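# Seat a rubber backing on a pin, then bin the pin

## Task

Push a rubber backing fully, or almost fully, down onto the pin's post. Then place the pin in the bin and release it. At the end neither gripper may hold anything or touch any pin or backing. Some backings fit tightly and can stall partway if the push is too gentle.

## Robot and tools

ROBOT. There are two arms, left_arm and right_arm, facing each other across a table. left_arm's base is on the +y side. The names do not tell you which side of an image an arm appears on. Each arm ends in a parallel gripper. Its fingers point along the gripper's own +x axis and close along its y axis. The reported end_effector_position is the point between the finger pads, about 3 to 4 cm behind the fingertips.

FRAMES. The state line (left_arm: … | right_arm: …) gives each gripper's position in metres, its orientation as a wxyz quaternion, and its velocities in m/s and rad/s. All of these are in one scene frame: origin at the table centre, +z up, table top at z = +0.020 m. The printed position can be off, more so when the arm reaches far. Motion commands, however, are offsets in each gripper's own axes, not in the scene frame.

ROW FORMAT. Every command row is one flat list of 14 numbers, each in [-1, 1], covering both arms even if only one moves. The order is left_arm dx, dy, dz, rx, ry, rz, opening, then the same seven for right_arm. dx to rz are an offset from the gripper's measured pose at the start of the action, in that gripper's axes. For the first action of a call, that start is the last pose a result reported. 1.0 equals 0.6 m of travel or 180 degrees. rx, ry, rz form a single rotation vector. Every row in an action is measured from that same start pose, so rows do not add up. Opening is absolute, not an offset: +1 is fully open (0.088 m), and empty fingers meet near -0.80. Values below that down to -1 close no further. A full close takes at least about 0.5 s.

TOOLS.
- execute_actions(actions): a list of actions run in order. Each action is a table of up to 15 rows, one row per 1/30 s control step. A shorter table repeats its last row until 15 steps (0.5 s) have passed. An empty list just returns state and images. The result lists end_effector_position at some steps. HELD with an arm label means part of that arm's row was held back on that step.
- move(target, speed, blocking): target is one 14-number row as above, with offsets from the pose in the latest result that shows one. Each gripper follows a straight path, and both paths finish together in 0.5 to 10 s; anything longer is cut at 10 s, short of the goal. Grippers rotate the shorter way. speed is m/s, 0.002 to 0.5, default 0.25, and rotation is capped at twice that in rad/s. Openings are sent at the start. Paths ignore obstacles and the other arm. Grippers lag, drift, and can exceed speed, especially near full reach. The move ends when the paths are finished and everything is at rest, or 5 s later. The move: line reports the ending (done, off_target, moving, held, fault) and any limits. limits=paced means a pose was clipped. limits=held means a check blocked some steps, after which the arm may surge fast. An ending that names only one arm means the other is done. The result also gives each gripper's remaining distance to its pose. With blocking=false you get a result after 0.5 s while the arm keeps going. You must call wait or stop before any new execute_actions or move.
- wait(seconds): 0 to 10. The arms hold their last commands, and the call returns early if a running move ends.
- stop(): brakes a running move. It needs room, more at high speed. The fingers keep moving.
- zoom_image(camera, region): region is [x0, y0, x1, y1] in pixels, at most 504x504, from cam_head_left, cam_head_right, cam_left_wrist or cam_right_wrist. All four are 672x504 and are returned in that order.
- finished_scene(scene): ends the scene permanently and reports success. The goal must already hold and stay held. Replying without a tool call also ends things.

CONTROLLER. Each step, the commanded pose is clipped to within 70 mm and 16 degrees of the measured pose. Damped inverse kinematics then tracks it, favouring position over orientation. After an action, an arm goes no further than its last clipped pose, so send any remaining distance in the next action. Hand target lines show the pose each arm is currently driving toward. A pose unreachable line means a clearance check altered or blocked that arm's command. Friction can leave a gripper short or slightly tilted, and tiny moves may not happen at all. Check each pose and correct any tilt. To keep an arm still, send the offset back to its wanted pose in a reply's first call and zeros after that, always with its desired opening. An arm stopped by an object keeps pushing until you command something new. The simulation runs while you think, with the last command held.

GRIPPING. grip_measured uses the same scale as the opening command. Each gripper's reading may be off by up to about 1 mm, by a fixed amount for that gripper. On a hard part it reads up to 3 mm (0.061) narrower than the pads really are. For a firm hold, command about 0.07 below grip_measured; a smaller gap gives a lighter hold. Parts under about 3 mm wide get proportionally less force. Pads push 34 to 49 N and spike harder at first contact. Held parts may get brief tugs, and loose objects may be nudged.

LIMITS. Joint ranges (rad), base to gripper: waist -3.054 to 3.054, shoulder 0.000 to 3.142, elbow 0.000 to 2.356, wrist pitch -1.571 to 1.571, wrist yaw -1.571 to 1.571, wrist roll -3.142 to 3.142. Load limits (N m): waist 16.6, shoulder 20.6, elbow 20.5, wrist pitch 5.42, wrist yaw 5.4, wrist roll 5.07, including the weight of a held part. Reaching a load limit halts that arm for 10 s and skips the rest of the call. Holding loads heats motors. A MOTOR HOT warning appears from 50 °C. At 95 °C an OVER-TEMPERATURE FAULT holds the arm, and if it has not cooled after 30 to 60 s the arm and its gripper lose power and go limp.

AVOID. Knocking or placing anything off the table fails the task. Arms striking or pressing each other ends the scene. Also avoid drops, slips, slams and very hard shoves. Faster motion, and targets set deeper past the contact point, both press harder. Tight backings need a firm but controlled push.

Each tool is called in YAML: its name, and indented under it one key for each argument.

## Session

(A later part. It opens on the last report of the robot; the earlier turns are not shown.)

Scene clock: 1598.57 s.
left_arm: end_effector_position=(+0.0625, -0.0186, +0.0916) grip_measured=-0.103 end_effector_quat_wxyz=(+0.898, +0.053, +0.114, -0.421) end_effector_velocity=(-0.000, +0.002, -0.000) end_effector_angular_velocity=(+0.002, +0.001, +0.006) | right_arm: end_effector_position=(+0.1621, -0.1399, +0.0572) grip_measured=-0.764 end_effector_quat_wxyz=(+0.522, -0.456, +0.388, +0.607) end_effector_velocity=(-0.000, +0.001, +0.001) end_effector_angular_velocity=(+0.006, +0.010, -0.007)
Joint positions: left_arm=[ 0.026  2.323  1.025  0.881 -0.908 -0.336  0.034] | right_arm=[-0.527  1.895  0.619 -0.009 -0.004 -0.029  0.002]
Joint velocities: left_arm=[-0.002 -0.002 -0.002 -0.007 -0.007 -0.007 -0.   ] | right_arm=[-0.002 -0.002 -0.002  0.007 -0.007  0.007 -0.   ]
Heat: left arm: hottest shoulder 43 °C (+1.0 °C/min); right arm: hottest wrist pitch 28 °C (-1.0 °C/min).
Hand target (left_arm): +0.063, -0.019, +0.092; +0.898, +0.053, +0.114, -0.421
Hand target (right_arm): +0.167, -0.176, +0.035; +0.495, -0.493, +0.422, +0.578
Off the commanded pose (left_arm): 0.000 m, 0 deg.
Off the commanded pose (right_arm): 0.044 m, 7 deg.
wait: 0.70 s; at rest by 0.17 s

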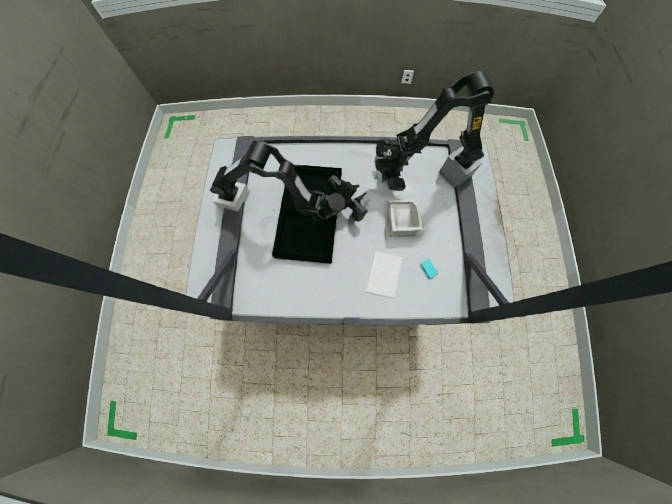

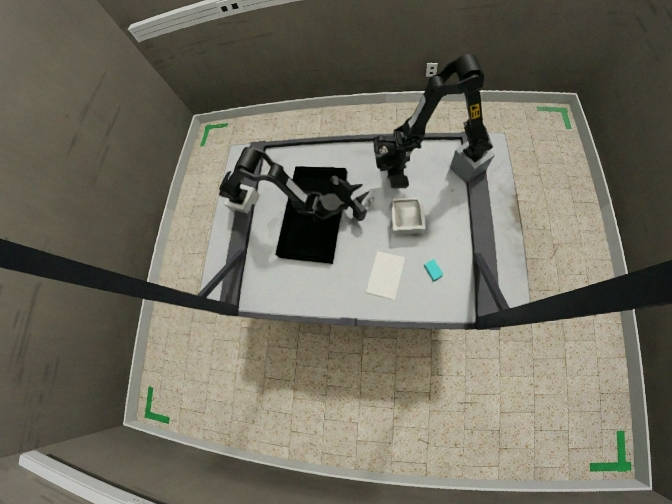

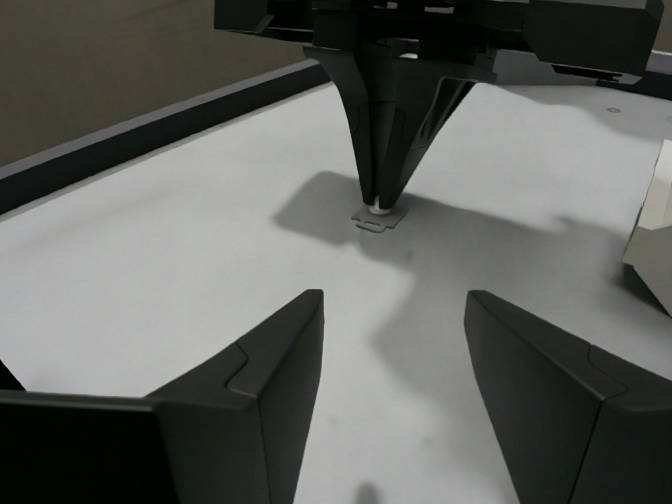

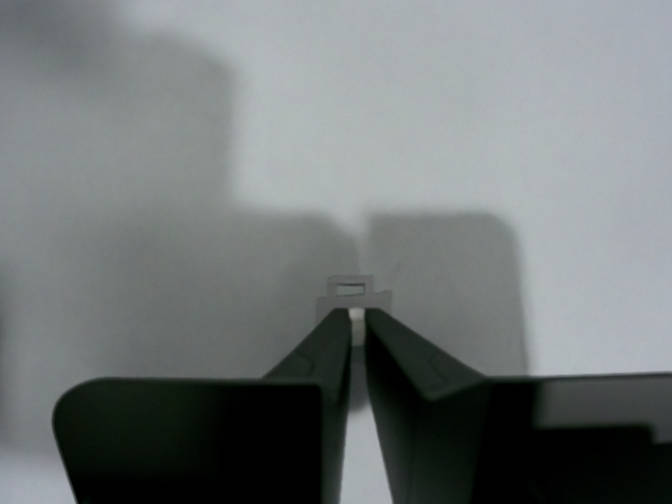

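execute_actions:
  actions: []

Scene clock: 1622.00 s.
left_arm: end_effector_position=(+0.0625, -0.0186, +0.0916) grip_measured=-0.103 end_effector_quat_wxyz=(+0.898, +0.053, +0.114, -0.421) end_effector_velocity=(-0.000, +0.001, -0.001) end_effector_angular_velocity=(-0.007, +0.012, +0.010) | right_arm: end_effector_position=(+0.1621, -0.1399, +0.0572) grip_measured=-0.764 end_effector_quat_wxyz=(+0.522, -0.456, +0.388, +0.607) end_effector_velocity=(-0.003, +0.001, +0.001) end_effector_angular_velocity=(+0.004, +0.024, -0.003)
Joint positions: left_arm=[ 0.026  2.323  1.025  0.881 -0.908 -0.336  0.034] | right_arm=[-0.527  1.895  0.619 -0.009 -0.004 -0.029  0.002]
Joint velocities: left_arm=[-0.002  0.002  0.002 -0.007 -0.007 -0.022  0.   ] | right_arm=[-0.002 -0.002 -0.002  0.007 -0.022  0.007 -0.   ]
Heat: left arm: hottest shoulder 43 °C (+0.0 °C/min); right arm: hottest wrist pitch 29 °C (+0.0 °C/min).
Hand target (left_arm): +0.063, -0.019, +0.092; +0.898, +0.053, +0.114, -0.421
Hand target (right_arm): +0.167, -0.176, +0.035; +0.495, -0.493, +0.422, +0.578
Off the commanded pose (left_arm): 0.000 m, 0 deg.
Off the commanded pose (right_arm): 0.044 m, 7 deg.

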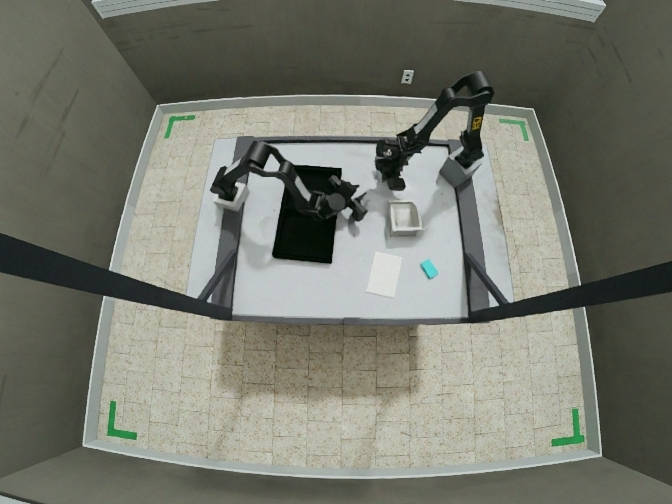

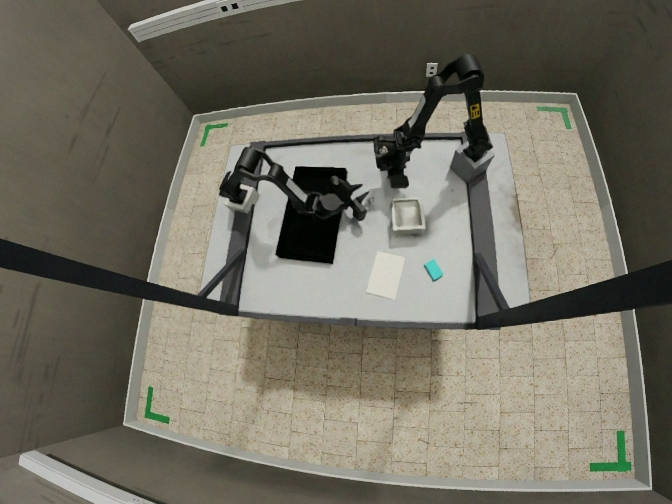

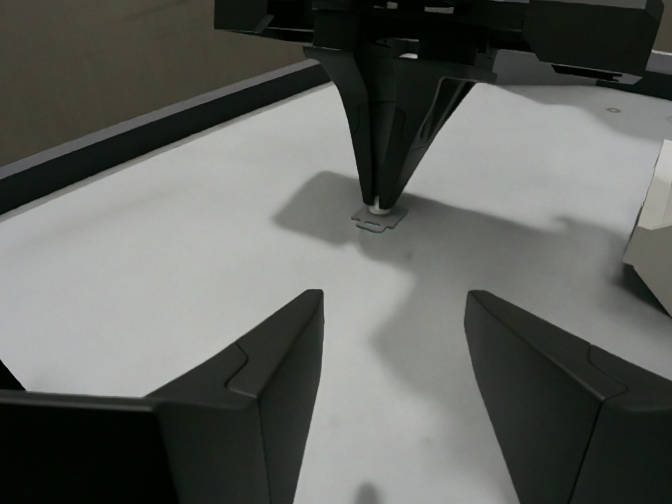

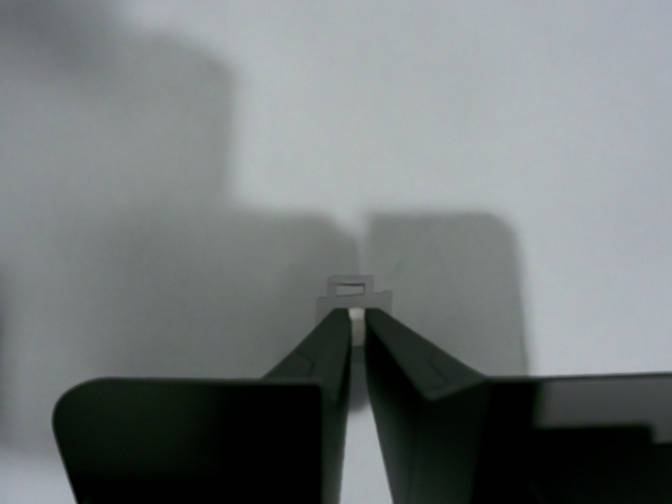

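zoom_image:
  camera: "cam_left_wrist"
  region: [340, 170, 420, 245]

Region (340, 170, 420, 245) of cam_left_wrist's 672x504 image, scaled by 6.300, with more detail than that image has; it fills the top 472 rows of this view, and the rest is white.

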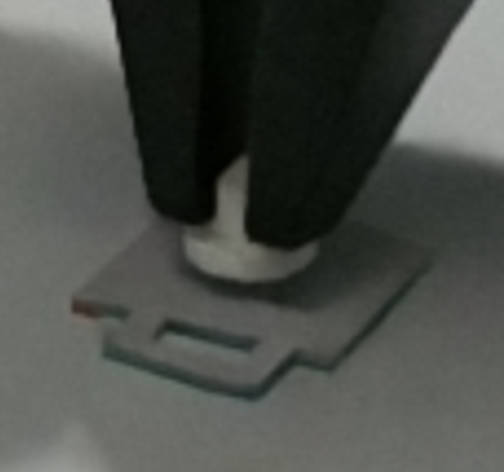

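execute_actions:
  actions:
    - [[0,0,0,0,0,0,-0.1, 0.0195,0.002,-0.070,0.0005,0.042,0.0015,-0.78],[0,0,0,0,0,0,-0.1, 0.0205,0.002,-0.0717,0.0005,0.043,0.0015,-0.78],[0,0,0,0,0,0,-0.1, 0.0215,0.002,-0.0734,0.0005,0.044,0.0015,-0.78],[0,0,0,0,0,0,-0.1, 0.0225,0.002,-0.0751,0.0005,0.045,0.0015,-0.78],[0,0,0,0,0,0,-0.1, 0.0235,0.002,-0.0768,0.0005,0.046,0.0015,-0.78],[0,0,0,0,0,0,-0.1, 0.0245,0.002,-0.0785,0.0005,0.047,0.0015,-0.78],[0,0,0,0,0,0,-0.1, 0.0255,0.002,-0.0802,0.0005,0.048,0.0015,-0.78],[0,0,0,0,0,0,-0.1, 0.0265,0.002,-0.0819,0.0005,0.049,0.0015,-0.78],[0,0,0,0,0,0,-0.1, 0.0275,0.002,-0.0836,0.0005,0.050,0.0015,-0.78],[0,0,0,0,0,0,-0.1, 0.0285,0.002,-0.0853,0.0005,0.051,0.0015,-0.78],[0,0,0,0,0,0,-0.1, 0.0295,0.002,-0.087,0.0005,0.052,0.0015,-0.78],[0,0,0,0,0,0,-0.1, 0.0305,0.002,-0.0887,0.0005,0.053,0.0015,-0.78],[0,0,0,0,0,0,-0.1, 0.0315,0.002,-0.0904,0.0005,0.054,0.0015,-0.78],[0,0,0,0,0,0,-0.1, 0.0325,0.002,-0.092,0.0005,0.0545,0.0015,-0.78],[0,0,0,0,0,0,-0.1, 0.0332,0.002,-0.0933,0.0005,0.0547,0.0015,-0.78]]

zoom_image:
  camera: "cam_left_wrist"
  region: [340, 170, 420, 245]

Scene clock: 1730.43 s.
left_arm: end_effector_position=(+0.0625, -0.0186, +0.0916) grip_measured=-0.103 end_effector_quat_wxyz=(+0.898, +0.053, +0.114, -0.421) end_effector_velocity=(-0.002, -0.000, +0.001) end_effector_angular_velocity=(-0.001, +0.008, -0.007) | right_arm: end_effector_position=(+0.1624, -0.1423, +0.0557) grip_measured=-0.764 end_effector_quat_wxyz=(+0.519, -0.460, +0.391, +0.605) end_effector_velocity=(+0.000, -0.006, -0.006) end_effector_angular_velocity=(-0.028, +0.006, -0.008)
Joint positions: left_arm=[ 0.026  2.323  1.025  0.881 -0.908 -0.336  0.034] | right_arm=[-0.527  1.899  0.619 -0.017 -0.004 -0.029  0.002]
Joint velocities: left_arm=[-0.002 -0.007 -0.002 -0.007  0.007 -0.007 -0.   ] | right_arm=[-0.002  0.017 -0.002 -0.007 -0.007  0.007 -0.001]
Heat: left arm: hottest shoulder 44 °C (+0.0 °C/min); right arm: hottest wrist pitch 30 °C (+1.0 °C/min).
Hand target (left_arm): +0.063, -0.019, +0.092; +0.898, +0.053, +0.114, -0.421
Hand target (right_arm): +0.169, -0.188, +0.028; +0.486, -0.505, +0.433, +0.567
Off the commanded pose (left_arm): 0.000 m, 0 deg.
Off the commanded pose (right_arm): 0.057 m, 9 deg.
Step readings (end_effector_position):
0: left_arm (+0.0625, -0.0186, +0.0916) | right_arm (+0.1621, -0.1399, +0.0572)
1: left_arm (+0.0625, -0.0186, +0.0916) | right_arm (+0.1621, -0.1399, +0.0573)
2: left_arm (+0.0625, -0.0186, +0.0916) | right_arm (+0.1621, -0.1401, +0.0573)
4: left_arm (+0.0625, -0.0186, +0.0916) | right_arm (+0.1622, -0.1409, +0.0571)
8: left_arm (+0.0625, -0.0186, +0.0916) | right_arm (+0.1623, -0.1414, +0.0570)
15: end_effector_position above

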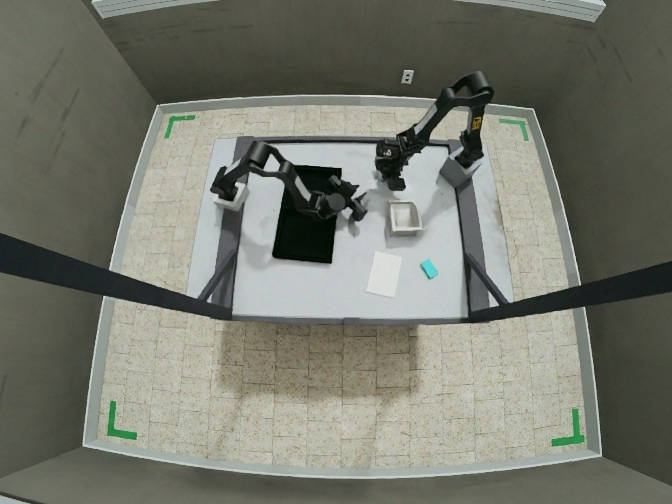

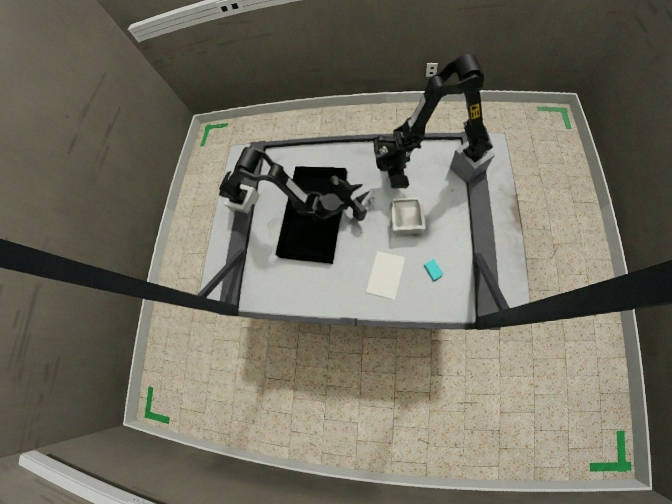

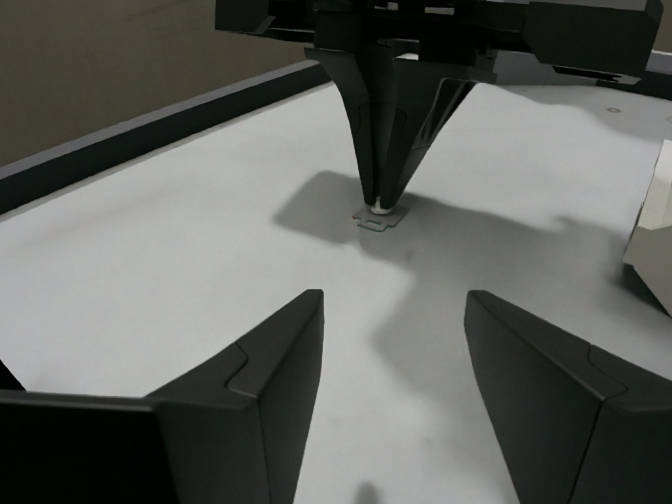

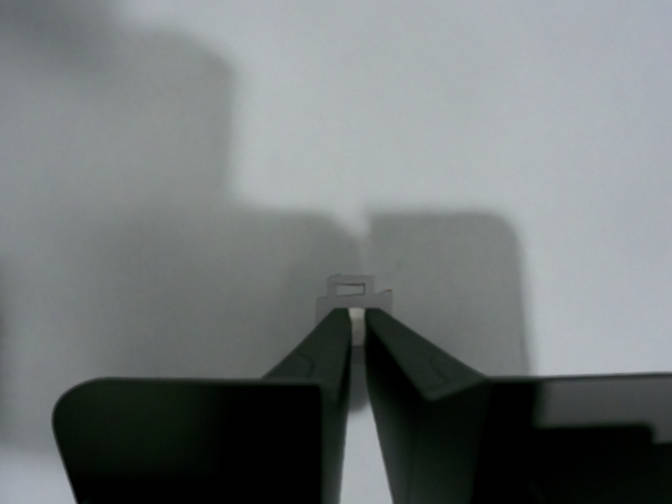

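Region (340, 170, 420, 245) of cam_left_wrist's 672x504 image, scaled by 6.300, with more detail than that image has; it fills the top 472 rows of this view, and the rest is white.

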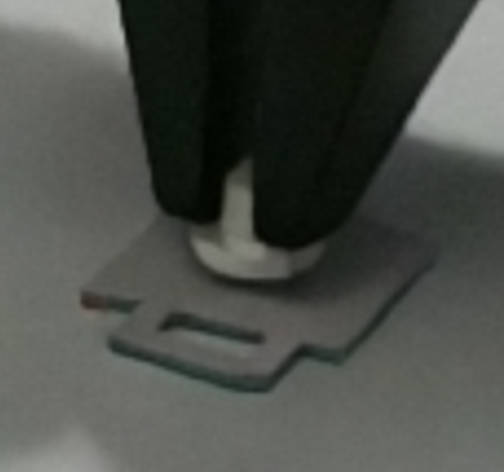

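execute_actions:
  actions: []

zoom_image:
  camera: "cam_left_wrist"
  region: [340, 170, 420, 245]

Scene clock: 1733.80 s.
left_arm: end_effector_position=(+0.0625, -0.0186, +0.0916) grip_measured=-0.103 end_effector_quat_wxyz=(+0.898, +0.053, +0.114, -0.421) end_effector_velocity=(-0.002, -0.001, +0.000) end_effector_angular_velocity=(+0.008, -0.003, -0.011) | right_arm: end_effector_position=(+0.1624, -0.1423, +0.0554) grip_measured=-0.764 end_effector_quat_wxyz=(+0.519, -0.460, +0.391, +0.605) end_effector_velocity=(-0.000, -0.001, -0.000) end_effector_angular_velocity=(+0.002, +0.001, +0.021)
Joint positions: left_arm=[ 0.026  2.323  1.025  0.881 -0.908 -0.336  0.034] | right_arm=[-0.527  1.9    0.619 -0.016 -0.004 -0.029  0.002]
Joint velocities: left_arm=[-0.002 -0.002  0.002 -0.007  0.007  0.007 -0.   ] | right_arm=[-0.002 -0.002 -0.007  0.007 -0.007 -0.022 -0.   ]
Heat: left arm: hottest shoulder 44 °C (+0.0 °C/min); right arm: hottest wrist pitch 30 °C (+1.0 °C/min).
Hand target (left_arm): +0.063, -0.019, +0.092; +0.898, +0.053, +0.114, -0.421
Hand target (right_arm): +0.169, -0.188, +0.028; +0.485, -0.506, +0.433, +0.567
Off the commanded pose (left_arm): 0.000 m, 0 deg.
Off the commanded pose (right_arm): 0.056 m, 9 deg.

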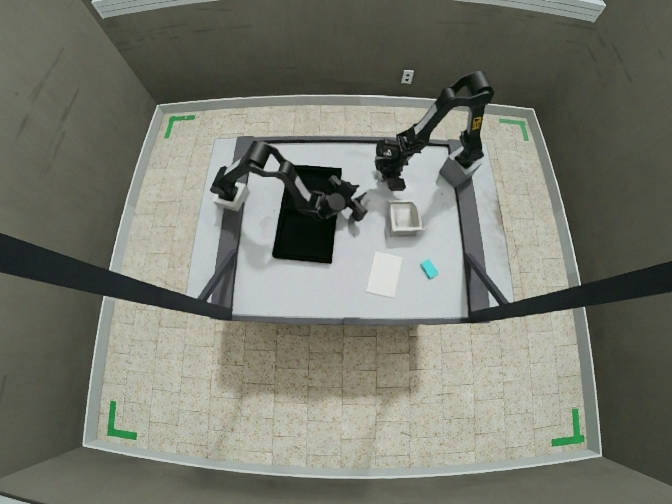

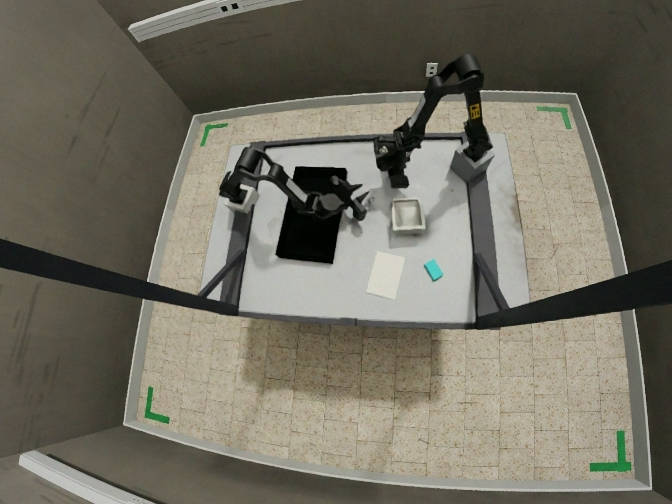

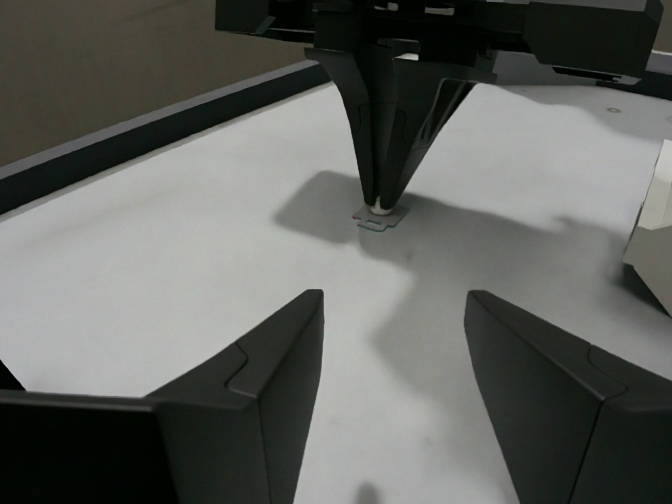

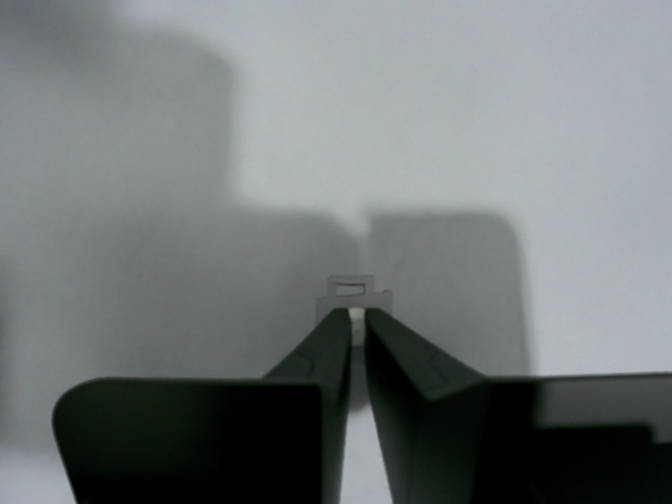

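Region (340, 170, 420, 245) of cam_left_wrist's 672x504 image, scaled by 6.300, with more detail than that image has; it fills the top 472 rows of this view, and the rest is white.

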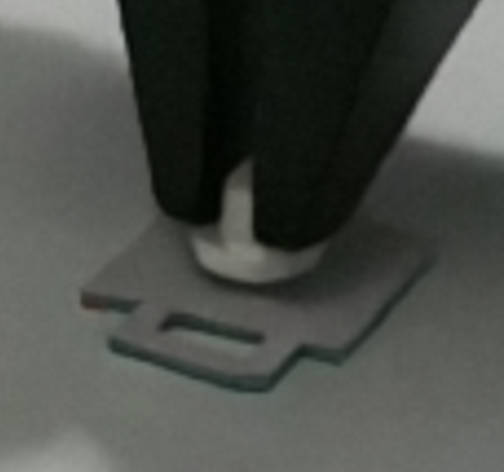

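execute_actions:
  actions:
    - [[0,0,0,0,0,0,-0.1, 0.0332,0.0024,-0.0887,0.0005,0.0514,0.0015,-0.78],[0,0,0,0,0,0,-0.1, 0.0338,0.0024,-0.0893,0.0005,0.0519,0.0015,-0.78],[0,0,0,0,0,0,-0.1, 0.0345,0.0024,-0.0898,0.0005,0.0524,0.0015,-0.78],[0,0,0,0,0,0,-0.1, 0.0352,0.0025,-0.0904,0.0005,0.0529,0.0015,-0.78],[0,0,0,0,0,0,-0.1, 0.0358,0.0025,-0.0909,0.0005,0.0534,0.0016,-0.78],[0,0,0,0,0,0,-0.1, 0.0365,0.0025,-0.0915,0.0005,0.0539,0.0016,-0.78],[0,0,0,0,0,0,-0.1, 0.0372,0.0025,-0.092,0.0005,0.0544,0.0016,-0.78],[0,0,0,0,0,0,-0.1, 0.0378,0.0026,-0.0926,0.0005,0.0548,0.0016,-0.78],[0,0,0,0,0,0,-0.1, 0.0385,0.0026,-0.0931,0.0005,0.0553,0.0016,-0.78],[0,0,0,0,0,0,-0.1, 0.0392,0.0026,-0.0937,0.0005,0.0558,0.0016,-0.78],[0,0,0,0,0,0,-0.1, 0.0398,0.0026,-0.0942,0.0005,0.0563,0.0017,-0.78],[0,0,0,0,0,0,-0.1, 0.0405,0.0027,-0.0948,0.0005,0.0568,0.0017,-0.78],[0,0,0,0,0,0,-0.1, 0.0412,0.0027,-0.0953,0.0005,0.0573,0.0017,-0.78],[0,0,0,0,0,0,-0.1, 0.0418,0.0027,-0.0959,0.0005,0.0578,0.0017,-0.78],[0,0,0,0,0,0,-0.1, 0.0425,0.0027,-0.0964,0.0005,0.0583,0.0017,-0.78]]

wait:
  seconds: 0.5

zoom_image:
  camera: "cam_left_wrist"
  region: [340, 170, 420, 245]

Scene clock: 1793.80 s.
left_arm: end_effector_position=(+0.0625, -0.0186, +0.0916) grip_measured=-0.103 end_effector_quat_wxyz=(+0.898, +0.053, +0.114, -0.421) end_effector_velocity=(+0.000, +0.003, -0.002) end_effector_angular_velocity=(-0.003, +0.010, +0.010) | right_arm: end_effector_position=(+0.1625, -0.1432, +0.0532) grip_measured=-0.764 end_effector_quat_wxyz=(+0.518, -0.462, +0.393, +0.603) end_effector_velocity=(-0.000, -0.003, -0.003) end_effector_angular_velocity=(-0.018, +0.003, +0.007)
Joint positions: left_arm=[ 0.026  2.323  1.025  0.881 -0.908 -0.336  0.034] | right_arm=[-0.527  1.909  0.62  -0.014 -0.004 -0.029  0.002]
Joint velocities: left_arm=[-0.002 -0.002 -0.007 -0.007 -0.007 -0.022 -0.   ] | right_arm=[-0.002  0.012  0.002 -0.007 -0.007 -0.007  0.   ]
Heat: left arm: hottest shoulder 45 °C (+1.0 °C/min); right arm: hottest wrist pitch 32 °C (+2.0 °C/min).
Hand target (left_arm): +0.063, -0.019, +0.092; +0.898, +0.053, +0.114, -0.421
Hand target (right_arm): +0.169, -0.192, +0.023; +0.480, -0.512, +0.439, +0.561
Off the commanded pose (left_arm): 0.000 m, 0 deg.
Off the commanded pose (right_arm): 0.061 m, 10 deg.
Step readings (end_effector_position):
0: left_arm (+0.0625, -0.0186, +0.0916) | right_arm (+0.1624, -0.1423, +0.0554)
1: left_arm (+0.0625, -0.0186, +0.0916) | right_arm (+0.1624, -0.1423, +0.0554)
2: left_arm (+0.0625, -0.0186, +0.0916) | right_arm (+0.1624, -0.1424, +0.0552)
4: left_arm (+0.0625, -0.0186, +0.0916) | right_arm (+0.1624, -0.1425, +0.0549)
8: left_arm (+0.0625, -0.0186, +0.0916) | right_arm (+0.1624, -0.1427, +0.0544)
15: end_effector_position above

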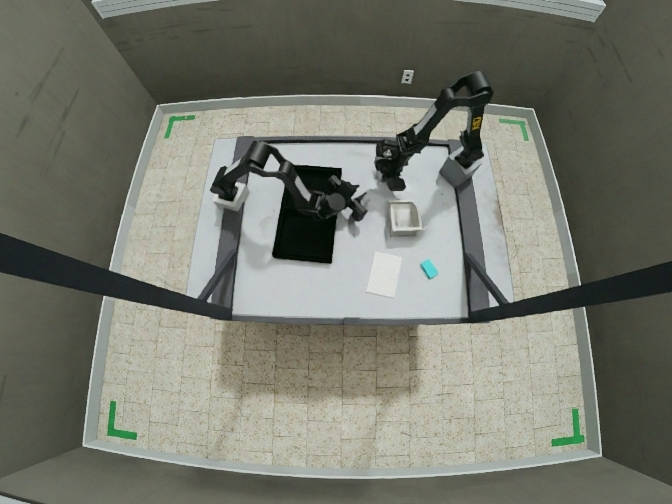

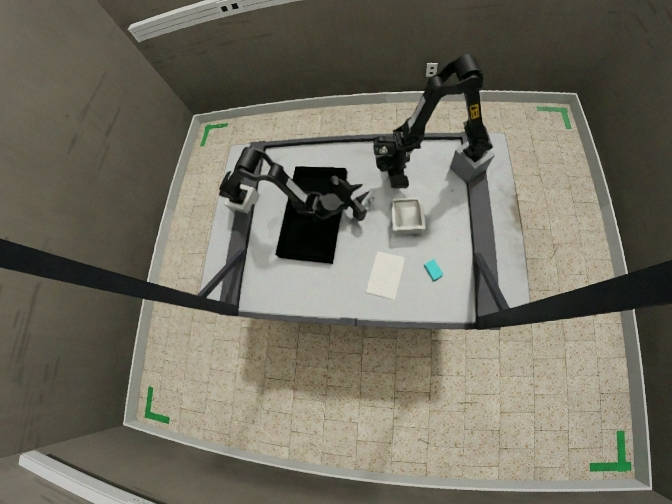

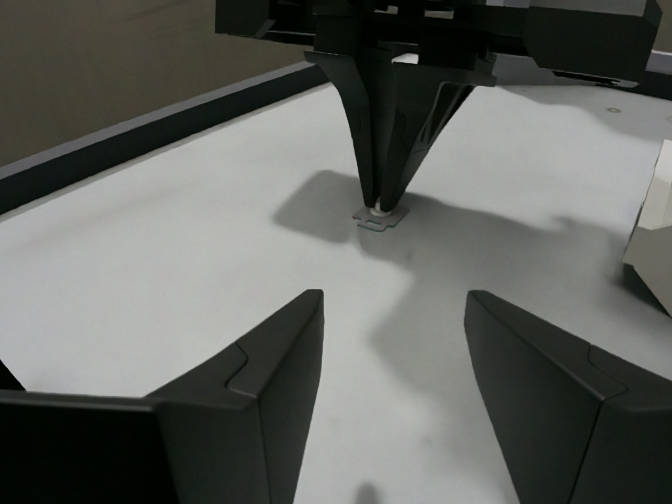

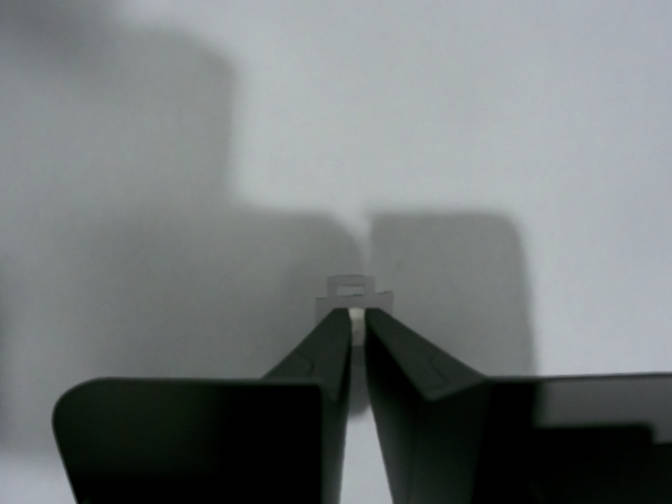

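Scene clock: 1794.30 s.
left_arm: end_effector_position=(+0.0625, -0.0186, +0.0916) grip_measured=-0.103 end_effector_quat_wxyz=(+0.898, +0.053, +0.114, -0.421) end_effector_velocity=(+0.001, +0.001, +0.002) end_effector_angular_velocity=(-0.014, +0.007, +0.023) | right_arm: end_effector_position=(+0.1625, -0.1433, +0.0528) grip_measured=-0.764 end_effector_quat_wxyz=(+0.518, -0.462, +0.393, +0.603) end_effector_velocity=(+0.002, +0.001, +0.001) end_effector_angular_velocity=(+0.009, -0.012, +0.017)
Joint positions: left_arm=[ 0.026  2.323  1.025  0.881 -0.908 -0.336  0.034] | right_arm=[-0.527  1.911  0.62  -0.014 -0.004 -0.029  0.002]
Joint velocities: left_arm=[-0.002 -0.002  0.002 -0.007 -0.022 -0.022 -0.   ] | right_arm=[-0.002 -0.002 -0.002  0.007  0.007 -0.022 -0.   ]
Heat: left arm: hottest shoulder 45 °C (+1.0 °C/min); right arm: hottest wrist pitch 32 °C (+2.0 °C/min).
Hand target (left_arm): +0.063, -0.019, +0.092; +0.898, +0.053, +0.114, -0.421
Hand target (right_arm): +0.169, -0.192, +0.023; +0.480, -0.512, +0.439, +0.561
Off the commanded pose (left_arm): 0.000 m, 0 deg.
Off the commanded pose (right_arm): 0.061 m, 10 deg.
wait: 0.50 s; at rest by 0.17 s

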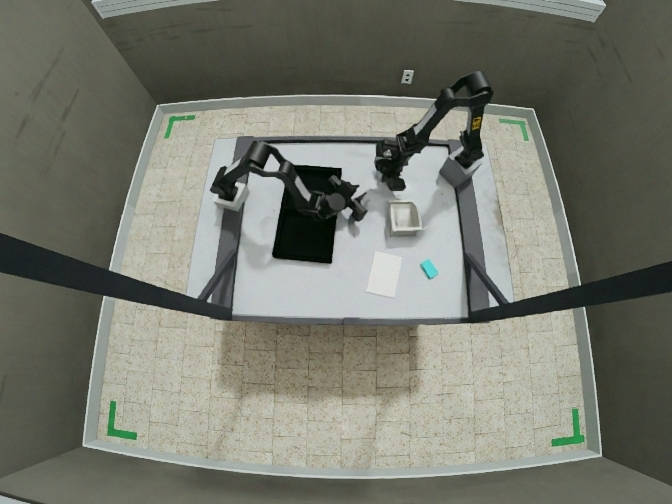

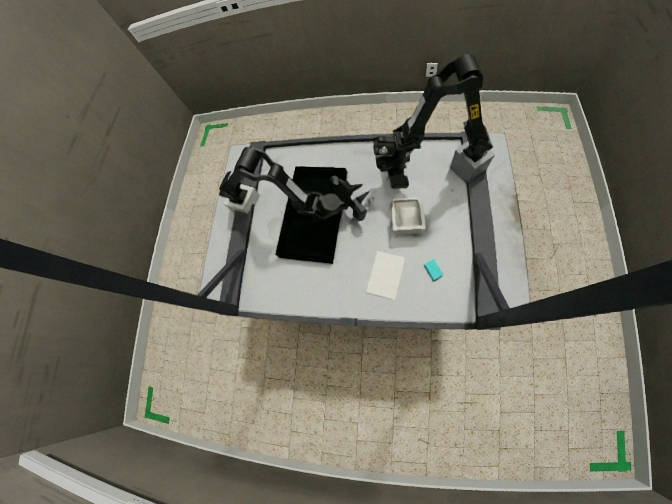

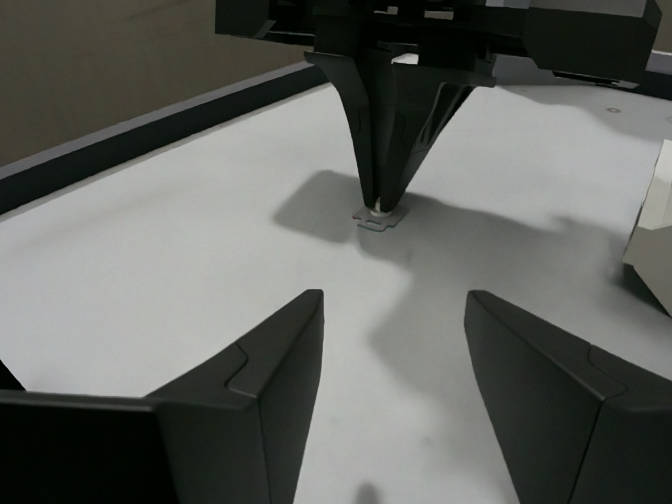

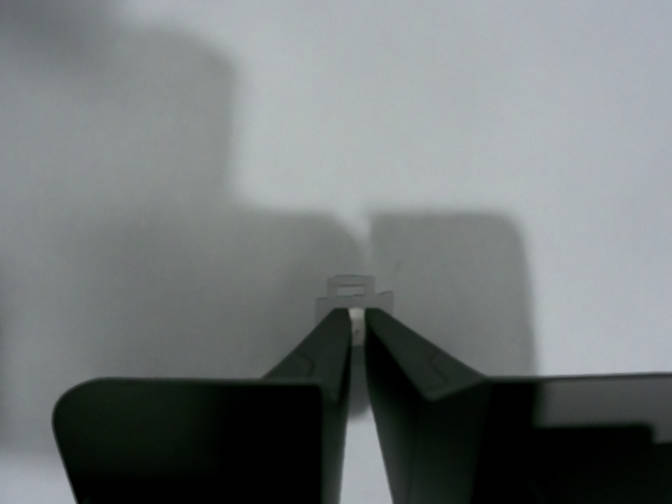

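Region (340, 170, 420, 245) of cam_left_wrist's 672x504 image, scaled by 6.300, with more detail than that image has; it fills the top 472 rows of this view, and the rest is white.

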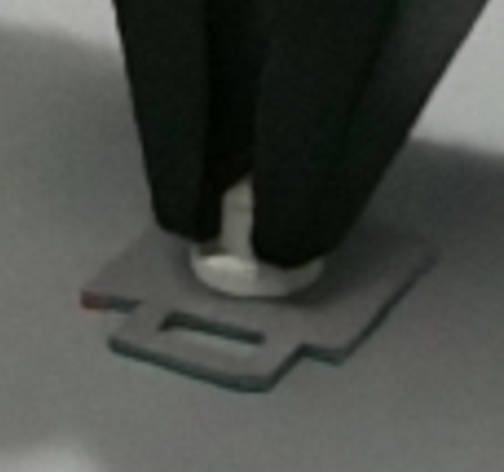

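zoom_image:
  camera: "cam_left_wrist"
  region: [360, 192, 400, 228]

zoom_image:
  camera: "cam_right_wrist"
  region: [320, 270, 400, 360]

Region (360, 192, 400, 228) of cam_left_wrist's 672x504 image, scaled by 12.600, with more detail than that image has; it fills the top 454 rows of this view, and the rest is white.

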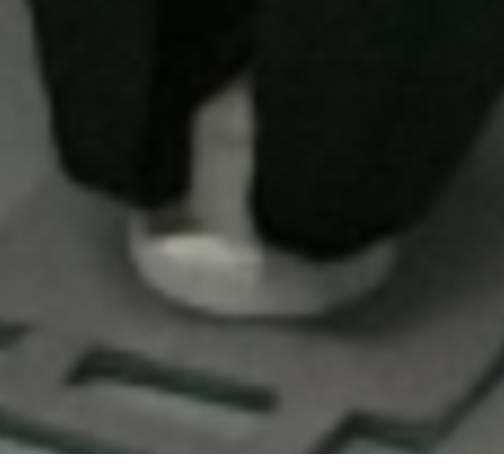

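Region (320, 270, 400, 360) of cam_right_wrist's 672x504 image, scaled by 5.600, with more detail than that image has.

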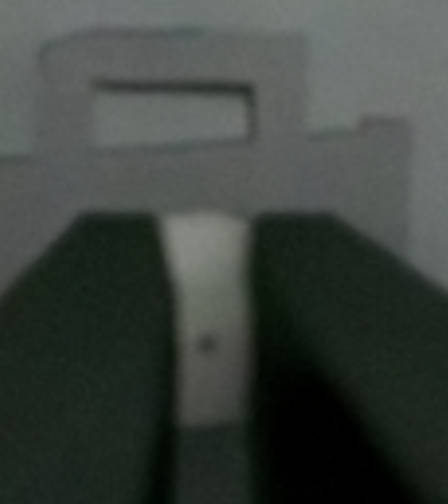

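execute_actions:
  actions:
    - [[0,0,0,0,0,0,-0.1, 0.0393,0.0027,-0.0943,0.0005,0.0563,0.0017,-0.78],[0,0,0,0,0,0,-0.1, 0.0399,0.0027,-0.0952,0.0005,0.0569,0.0017,-0.78],[0,0,0,0,0,0,-0.1, 0.0405,0.0027,-0.0961,0.0005,0.0575,0.0017,-0.78],[0,0,0,0,0,0,-0.1, 0.0411,0.0028,-0.097,0.0005,0.0581,0.0017,-0.78],[0,0,0,0,0,0,-0.1, 0.0417,0.0028,-0.0979,0.0005,0.0587,0.0017,-0.78],[0,0,0,0,0,0,-0.1, 0.0423,0.0028,-0.0988,0.0005,0.0593,0.0017,-0.78],[0,0,0,0,0,0,-0.1, 0.0429,0.0029,-0.0997,0.0005,0.06,0.0018,-0.78],[0,0,0,0,0,0,-0.1, 0.0435,0.0029,-0.1006,0.0005,0.0606,0.0018,-0.78],[0,0,0,0,0,0,-0.1, 0.0441,0.0029,-0.1015,0.0005,0.0612,0.0018,-0.78],[0,0,0,0,0,0,-0.1, 0.0447,0.003,-0.1024,0.0005,0.0618,0.0018,-0.78],[0,0,0,0,0,0,-0.1, 0.0453,0.003,-0.1033,0.0005,0.0624,0.0018,-0.78],[0,0,0,0,0,0,-0.1, 0.0459,0.003,-0.1042,0.0005,0.063,0.0018,-0.78]]

zoom_image:
  camera: "cam_left_wrist"
  region: [360, 192, 400, 228]

zoom_image:
  camera: "cam_right_wrist"
  region: [320, 270, 400, 360]

Scene clock: 1836.40 s.
left_arm: end_effector_position=(+0.0625, -0.0186, +0.0916) grip_measured=-0.103 end_effector_quat_wxyz=(+0.898, +0.053, +0.114, -0.421) end_effector_velocity=(-0.001, +0.002, -0.002) end_effector_angular_velocity=(+0.008, +0.005, -0.007) | right_arm: end_effector_position=(+0.1626, -0.1439, +0.0517) grip_measured=-0.764 end_effector_quat_wxyz=(+0.517, -0.463, +0.394, +0.602) end_effector_velocity=(+0.003, +0.001, +0.001) end_effector_angular_velocity=(+0.008, -0.004, -0.016)
Joint positions: left_arm=[ 0.026  2.323  1.025  0.881 -0.908 -0.336  0.034] | right_arm=[-0.527  1.915  0.621 -0.013 -0.004 -0.029  0.002]
Joint velocities: left_arm=[-0.002 -0.002 -0.007 -0.007  0.007 -0.007 -0.   ] | right_arm=[-0.007 -0.002 -0.002  0.007  0.007  0.007 -0.   ]
Heat: left arm: hottest shoulder 45 °C (+0.0 °C/min); right arm: hottest wrist pitch 35 °C (+3.0 °C/min).
Hand target (left_arm): +0.063, -0.019, +0.092; +0.898, +0.053, +0.114, -0.421
Hand target (right_arm): +0.170, -0.198, +0.019; +0.475, -0.518, +0.444, +0.555
Off the commanded pose (left_arm): 0.000 m, 0 deg.
Off the commanded pose (right_arm): 0.067 m, 11 deg.
Step readings (end_effector_position):
0: left_arm (+0.0625, -0.0186, +0.0916) | right_arm (+0.1625, -0.1433, +0.0528)
1: left_arm (+0.0625, -0.0186, +0.0916) | right_arm (+0.1625, -0.1433, +0.0528)
2: left_arm (+0.0625, -0.0186, +0.0916) | right_arm (+0.1625, -0.1434, +0.0527)
4: left_arm (+0.0625, -0.0186, +0.0916) | right_arm (+0.1625, -0.1435, +0.0526)
8: left_arm (+0.0625, -0.0186, +0.0916) | right_arm (+0.1625, -0.1436, +0.0521)
15: end_effector_position above

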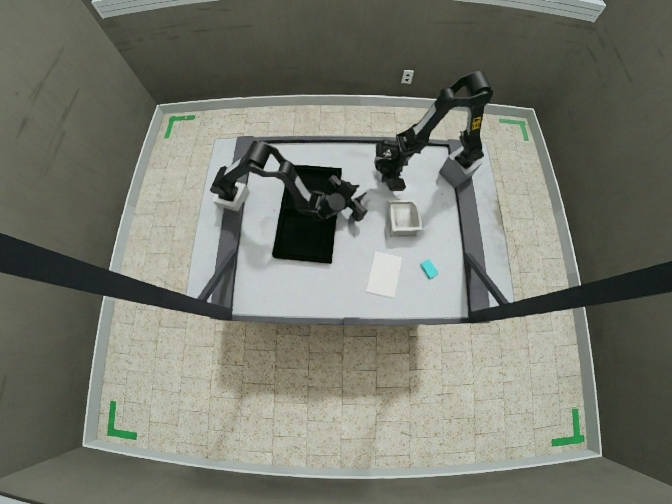

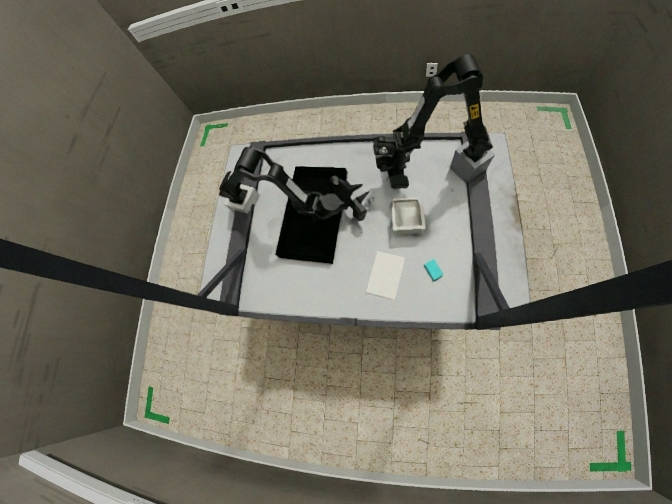

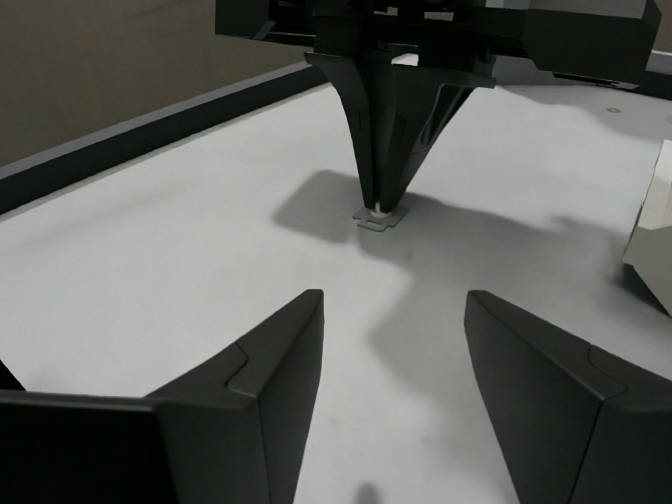

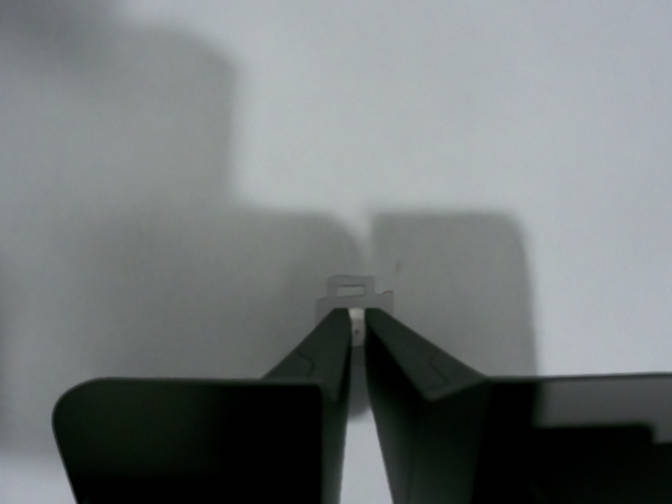

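Region (360, 192, 400, 228) of cam_left_wrist's 672x504 image, scaled by 12.600, with more detail than that image has; it fills the top 454 rows of this view, and the rest is white.

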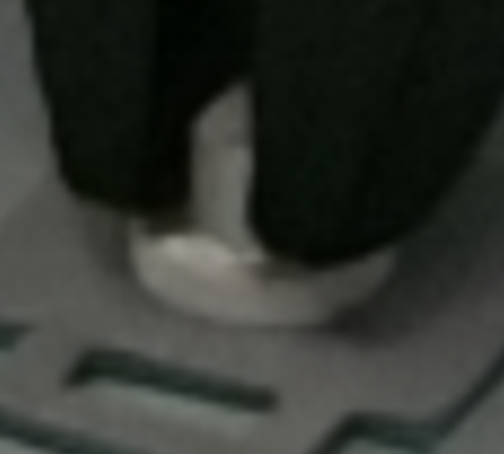

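Region (320, 270, 400, 360) of cam_right_wrist's 672x504 image, scaled by 5.600, with more detail than that image has.

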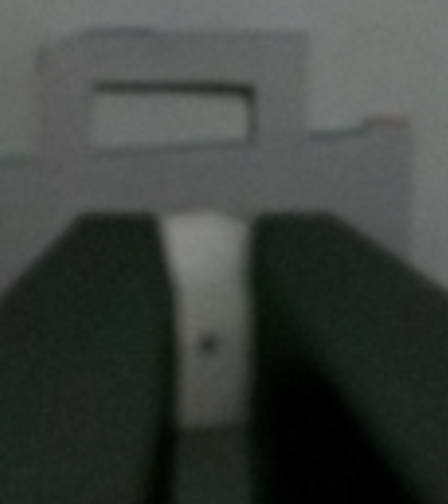

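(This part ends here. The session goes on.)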